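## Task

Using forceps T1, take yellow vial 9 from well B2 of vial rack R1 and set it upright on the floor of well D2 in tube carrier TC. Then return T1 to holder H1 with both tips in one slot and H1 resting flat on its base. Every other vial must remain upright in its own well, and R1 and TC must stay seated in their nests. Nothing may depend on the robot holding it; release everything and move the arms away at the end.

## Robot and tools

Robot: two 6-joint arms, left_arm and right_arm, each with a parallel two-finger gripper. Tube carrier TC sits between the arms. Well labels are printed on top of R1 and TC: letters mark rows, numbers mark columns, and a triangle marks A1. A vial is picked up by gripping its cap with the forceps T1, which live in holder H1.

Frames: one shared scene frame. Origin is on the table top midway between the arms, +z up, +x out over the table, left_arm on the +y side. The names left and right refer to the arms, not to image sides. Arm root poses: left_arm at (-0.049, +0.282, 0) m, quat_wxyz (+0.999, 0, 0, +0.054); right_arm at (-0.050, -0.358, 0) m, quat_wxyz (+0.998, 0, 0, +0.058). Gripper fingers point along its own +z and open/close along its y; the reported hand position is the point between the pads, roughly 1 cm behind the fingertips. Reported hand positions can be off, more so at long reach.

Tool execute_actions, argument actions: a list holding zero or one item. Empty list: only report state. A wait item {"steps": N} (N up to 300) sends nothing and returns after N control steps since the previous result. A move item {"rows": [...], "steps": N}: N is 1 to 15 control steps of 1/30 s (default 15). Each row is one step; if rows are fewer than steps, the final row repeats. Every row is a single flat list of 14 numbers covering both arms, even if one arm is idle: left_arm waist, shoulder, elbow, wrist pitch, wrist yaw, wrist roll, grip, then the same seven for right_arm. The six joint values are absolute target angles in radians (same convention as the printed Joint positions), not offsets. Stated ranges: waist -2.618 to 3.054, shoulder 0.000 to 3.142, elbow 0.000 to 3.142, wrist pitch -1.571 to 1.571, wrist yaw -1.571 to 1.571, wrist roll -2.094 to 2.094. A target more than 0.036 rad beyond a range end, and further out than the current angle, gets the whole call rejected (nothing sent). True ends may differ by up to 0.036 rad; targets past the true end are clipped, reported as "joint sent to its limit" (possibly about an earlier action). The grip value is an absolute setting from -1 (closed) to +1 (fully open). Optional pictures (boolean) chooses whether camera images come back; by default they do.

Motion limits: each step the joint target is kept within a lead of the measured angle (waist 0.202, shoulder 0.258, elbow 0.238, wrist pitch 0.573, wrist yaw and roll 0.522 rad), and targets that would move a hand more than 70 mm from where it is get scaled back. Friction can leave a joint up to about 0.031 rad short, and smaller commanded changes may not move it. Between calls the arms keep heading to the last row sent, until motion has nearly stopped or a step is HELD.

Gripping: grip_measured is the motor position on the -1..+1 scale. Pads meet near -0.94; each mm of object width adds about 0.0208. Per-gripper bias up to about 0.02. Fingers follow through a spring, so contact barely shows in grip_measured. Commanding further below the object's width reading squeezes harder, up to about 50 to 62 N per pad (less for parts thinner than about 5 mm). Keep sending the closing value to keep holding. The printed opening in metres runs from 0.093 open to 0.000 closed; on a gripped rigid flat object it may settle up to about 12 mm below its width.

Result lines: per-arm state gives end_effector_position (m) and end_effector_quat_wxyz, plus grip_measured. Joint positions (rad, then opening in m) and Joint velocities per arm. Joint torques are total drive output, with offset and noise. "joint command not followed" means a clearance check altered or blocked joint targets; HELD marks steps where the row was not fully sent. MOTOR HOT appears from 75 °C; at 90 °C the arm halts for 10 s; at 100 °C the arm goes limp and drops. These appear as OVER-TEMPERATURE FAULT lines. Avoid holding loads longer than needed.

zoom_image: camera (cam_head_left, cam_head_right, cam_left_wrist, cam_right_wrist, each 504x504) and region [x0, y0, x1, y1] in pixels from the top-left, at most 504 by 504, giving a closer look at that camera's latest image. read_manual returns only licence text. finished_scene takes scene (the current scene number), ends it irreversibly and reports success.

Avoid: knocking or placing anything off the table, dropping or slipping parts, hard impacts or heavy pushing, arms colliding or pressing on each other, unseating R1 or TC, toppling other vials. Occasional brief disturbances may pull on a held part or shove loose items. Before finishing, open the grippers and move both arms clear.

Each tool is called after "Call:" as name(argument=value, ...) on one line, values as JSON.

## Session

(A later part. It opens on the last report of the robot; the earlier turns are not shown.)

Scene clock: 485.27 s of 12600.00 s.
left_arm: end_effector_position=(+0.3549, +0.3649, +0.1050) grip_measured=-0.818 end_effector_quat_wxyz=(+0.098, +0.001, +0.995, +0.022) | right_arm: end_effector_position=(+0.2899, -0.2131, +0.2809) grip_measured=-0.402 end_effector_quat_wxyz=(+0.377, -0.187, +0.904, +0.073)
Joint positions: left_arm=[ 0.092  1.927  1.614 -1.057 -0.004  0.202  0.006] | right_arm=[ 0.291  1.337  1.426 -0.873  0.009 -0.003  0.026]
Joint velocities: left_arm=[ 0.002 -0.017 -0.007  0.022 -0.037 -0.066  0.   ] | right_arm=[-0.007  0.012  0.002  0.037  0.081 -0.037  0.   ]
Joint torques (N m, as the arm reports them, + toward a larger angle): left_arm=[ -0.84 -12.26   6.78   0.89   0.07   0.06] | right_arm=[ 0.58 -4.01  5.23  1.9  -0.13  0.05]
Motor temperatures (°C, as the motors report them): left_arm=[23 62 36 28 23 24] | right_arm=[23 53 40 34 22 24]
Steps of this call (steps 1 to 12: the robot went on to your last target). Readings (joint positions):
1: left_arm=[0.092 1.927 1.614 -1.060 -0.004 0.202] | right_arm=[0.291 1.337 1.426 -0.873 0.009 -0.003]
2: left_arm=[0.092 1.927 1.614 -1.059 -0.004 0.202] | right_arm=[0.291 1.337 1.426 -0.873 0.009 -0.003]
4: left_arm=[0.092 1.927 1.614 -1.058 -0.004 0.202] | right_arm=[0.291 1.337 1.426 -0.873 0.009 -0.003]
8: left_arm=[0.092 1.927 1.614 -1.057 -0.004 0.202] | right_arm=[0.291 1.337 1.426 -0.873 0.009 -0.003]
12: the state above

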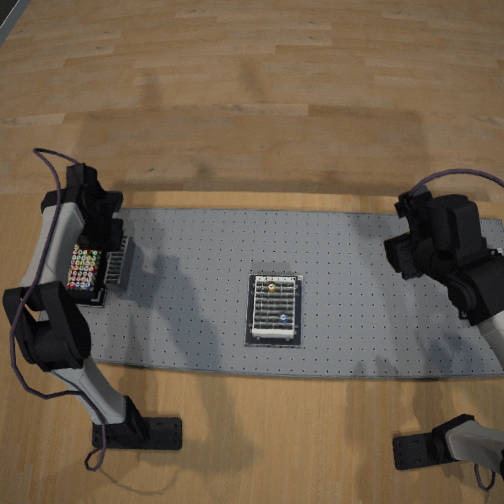

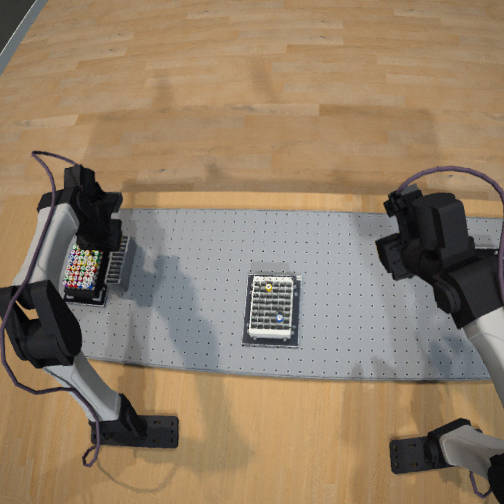

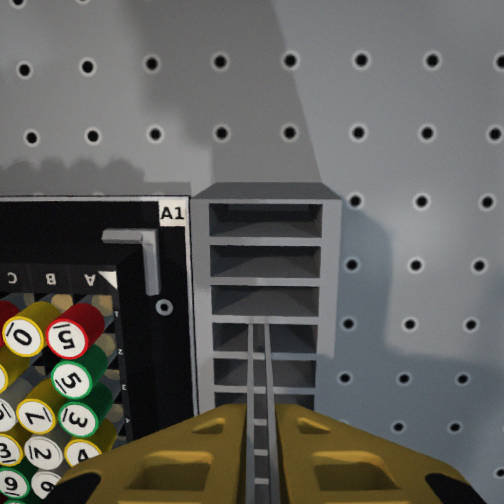

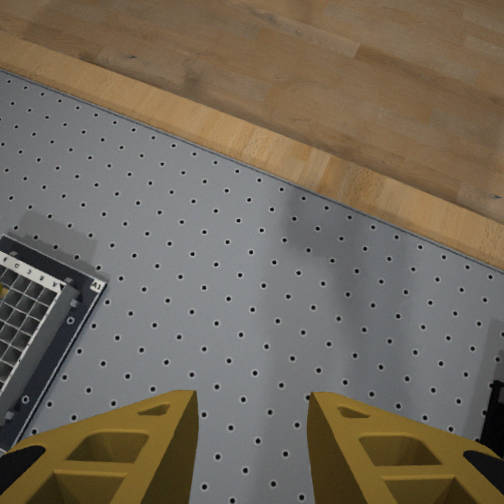

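Open gradually, then lift.

Call:
execute_actions(actions=[{"rows":[[0.085,1.92,1.60,-1.04,0,0.21,-0.78,0.3,1.35,1.4,-0.85,0,0,-0.4],[0.085,1.92,1.60,-1.04,0,0.21,-0.75,0.3,1.35,1.4,-0.85,0,0,-0.4],[0.085,1.92,1.60,-1.04,0,0.21,-0.72,0.3,1.35,1.4,-0.85,0,0,-0.4],[0.085,1.92,1.60,-1.04,0,0.21,-0.70,0.3,1.35,1.4,-0.85,0,0,-0.4],[0.085,1.92,1.60,-1.04,0,0.21,-0.68,0.3,1.35,1.4,-0.85,0,0,-0.4],[0.085,1.92,1.60,-1.04,0,0.21,-0.66,0.3,1.35,1.4,-0.85,0,0,-0.4],[0.085,1.92,1.60,-1.04,0,0.21,-0.63,0.3,1.35,1.4,-0.85,0,0,-0.4],[0.085,1.92,1.60,-1.04,0,0.21,-0.6,0.3,1.35,1.4,-0.85,0,0,-0.4],[0.085,1.92,1.60,-1.04,0,0.21,-0.5,0.3,1.35,1.4,-0.85,0,0,-0.4],[0.085,1.92,1.60,-1.04,0,0.21,-0.4,0.3,1.35,1.4,-0.85,0,0,-0.4],[0.085,1.92,1.60,-1.04,0,0.21,-0.3,0.3,1.35,1.4,-0.85,0,0,-0.4]],"steps":15}], pictures=false)

Call:
execute_actions(actions=[{"rows":[[0.085,1.92,1.65,-1.09,0,0.21,-0.3,0.3,1.35,1.4,-0.85,0,0,-0.4],[0.085,1.92,1.70,-1.14,0,0.21,-0.3,0.3,1.35,1.4,-0.85,0,0,-0.4],[0.085,1.92,1.75,-1.19,0,0.21,-0.3,0.3,1.35,1.4,-0.85,0,0,-0.4],[0.085,1.92,1.80,-1.24,0,0.21,-0.3,0.3,1.35,1.4,-0.85,0,0,-0.4],[0.085,1.92,1.85,-1.29,0,0.21,-0.3,0.3,1.35,1.4,-0.85,0,0,-0.4],[0.085,1.92,1.90,-1.34,0,0.21,-0.3,0.3,1.35,1.4,-0.85,0,0,-0.4],[0.085,1.92,1.95,-1.39,0,0.21,-0.3,0.3,1.35,1.4,-0.85,0,0,-0.4],[0.085,1.90,2.0,-1.45,0,0.21,-0.3,0.3,1.35,1.4,-0.85,0,0,-0.4],[0.085,1.85,2.0,-1.5,0,0.21,-0.3,0.3,1.35,1.4,-0.85,0,0,-0.4]],"steps":15}], pictures=false)

Call:
execute_actions(actions=[{"steps":20}])

Scene clock: 495.57 s of 12600.00 s.
left_arm: end_effector_position=(+0.3552, +0.3649, +0.1051) grip_measured=-0.302 end_effector_quat_wxyz=(+0.098, +0.001, +0.995, +0.022) | right_arm: end_effector_position=(+0.2899, -0.2131, +0.2809) grip_measured=-0.402 end_effector_quat_wxyz=(+0.377, -0.187, +0.904, +0.073)
Joint positions: left_arm=[ 0.092  1.927  1.614 -1.056 -0.004  0.202  0.031] | right_arm=[ 0.291  1.337  1.426 -0.873  0.009 -0.003  0.026]
Joint velocities: left_arm=[-0.002  0.017  0.002  0.022 -0.037  0.007  0.001] | right_arm=[-0.007  0.007 -0.007 -0.066 -0.007 -0.066 -0.   ]
Joint torques (N m, as the arm reports them, + toward a larger angle): left_arm=[ -1.11 -12.16   6.87   0.88   0.13   0.09] | right_arm=[ 0.57 -3.64  5.07  1.91 -0.11  0.03]
Motor temperatures (°C, as the motors report them): left_arm=[23 61 36 28 23 24] | right_arm=[23 51 40 35 22 24]
Steps of this call (steps 1 to 15: the robot went on to your last target; steps 16 to 90: nothing new was sent; then 6.80 s passed at rest; steps 91 to 105: all 15 steps of this action). Readings (joint positions):
91: left_arm=[0.092 1.927 1.614 -1.057 -0.004 0.202] | right_arm=[0.291 1.337 1.426 -0.873 0.009 -0.003]
92: left_arm=[0.092 1.927 1.614 -1.057 -0.004 0.202] | right_arm=[0.291 1.337 1.426 -0.873 0.009 -0.003]
94: left_arm=[0.092 1.927 1.614 -1.057 -0.004 0.202] | right_arm=[0.291 1.337 1.426 -0.873 0.009 -0.003]
98: left_arm=[0.092 1.927 1.614 -1.057 -0.004 0.202] | right_arm=[0.291 1.337 1.426 -0.873 0.009 -0.003]
105: the state above

Scene clock: 496.07 s of 12600.00 s.
left_arm: end_effector_position=(+0.3356, +0.3610, +0.2368) grip_measured=-0.301 end_effector_quat_wxyz=(+0.148, +0.001, +0.988, +0.032) | right_arm: end_effector_position=(+0.2899, -0.2131, +0.2809) grip_measured=-0.402 end_effector_quat_wxyz=(+0.377, -0.187, +0.904, +0.073)
Joint positions: left_arm=[ 0.092  1.831  1.996 -1.432 -0.004  0.202  0.031] | right_arm=[ 0.291  1.337  1.426 -0.873  0.009 -0.003  0.026]
Joint velocities: left_arm=[ 0.002 -0.046  0.022 -0.418 -0.007  0.007 -0.001] | right_arm=[-0.007  0.002 -0.007  0.081 -0.007 -0.022 -0.001]
Joint torques (N m, as the arm reports them, + toward a larger angle): left_arm=[-1.04 -8.18  7.84  0.84  0.08  0.11] | right_arm=[ 0.67 -3.68  5.14  1.86 -0.11  0.01]
Motor temperatures (°C, as the motors report them): left_arm=[23 61 36 28 23 24] | right_arm=[23 51 39 35 22 24]
Steps of this call (steps 1 to 15: all 15 steps of this action). Readings (joint positions):
1: left_arm=[0.092 1.927 1.616 -1.059 -0.004 0.202] | right_arm=[0.291 1.337 1.426 -0.873 0.009 -0.003]
2: left_arm=[0.092 1.929 1.629 -1.075 -0.004 0.202] | right_arm=[0.291 1.337 1.426 -0.873 0.009 -0.003]
4: left_arm=[0.092 1.936 1.692 -1.131 -0.004 0.202] | right_arm=[0.291 1.337 1.426 -0.873 0.009 -0.003]
8: left_arm=[0.092 1.937 1.897 -1.263 -0.004 0.202] | right_arm=[0.291 1.337 1.426 -0.873 0.009 -0.003]
15: the state above

Scene clock: 496.73 s of 12600.00 s.
left_arm: end_effector_position=(+0.3245, +0.3587, +0.2289) grip_measured=-0.301 end_effector_quat_wxyz=(+0.116, +0.001, +0.993, +0.026) | right_arm: end_effector_position=(+0.2899, -0.2131, +0.2809) grip_measured=-0.402 end_effector_quat_wxyz=(+0.377, -0.187, +0.904, +0.073)
Joint positions: left_arm=[ 0.092  1.843  1.996 -1.487 -0.004  0.202  0.031] | right_arm=[ 0.291  1.337  1.426 -0.873  0.009 -0.003  0.026]
Joint velocities: left_arm=[ 0.002  0.007 -0.002 -0.022  0.037 -0.022 -0.   ] | right_arm=[-0.012 -0.002  0.012 -0.022  0.051 -0.037  0.   ]
Joint torques (N m, as the arm reports them, + toward a larger angle): left_arm=[-0.88 -9.37  7.77  0.69  0.1   0.06] | right_arm=[ 0.72 -3.75  5.34  1.85 -0.18  0.04]
Motor temperatures (°C, as the motors report them): left_arm=[23 61 36 28 23 24] | right_arm=[23 51 39 35 22 24]
Steps of this call (steps 1 to 20: the robot went on to your last target). Readings (joint positions):
1: left_arm=[0.092 1.831 1.996 -1.445 -0.004 0.202] | right_arm=[0.291 1.337 1.426 -0.873 0.009 -0.003]
2: left_arm=[0.092 1.833 1.996 -1.455 -0.004 0.202] | right_arm=[0.291 1.337 1.426 -0.873 0.009 -0.003]
4: left_arm=[0.092 1.839 1.996 -1.468 -0.004 0.202] | right_arm=[0.291 1.337 1.426 -0.873 0.009 -0.003]
8: left_arm=[0.092 1.843 1.996 -1.480 -0.004 0.202] | right_arm=[0.291 1.337 1.426 -0.873 0.009 -0.003]
20: the state above

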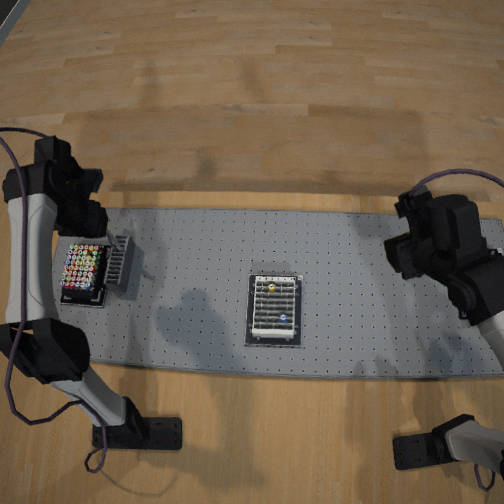

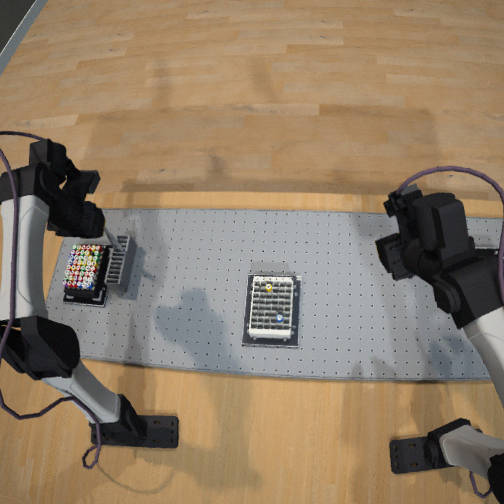

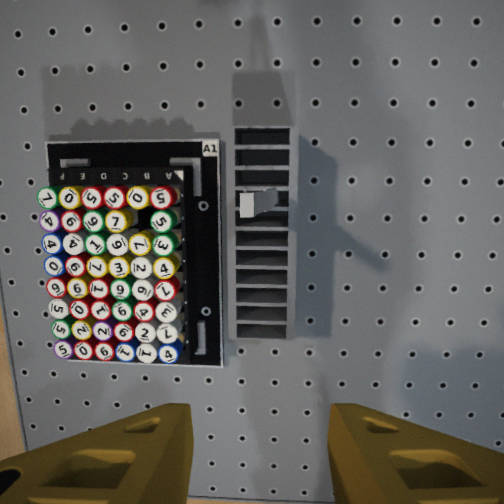

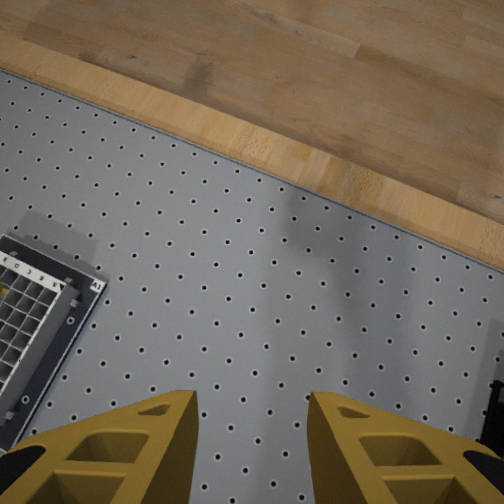

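Call:
finished_scene(scene=2)

The scene is finished: the task was done.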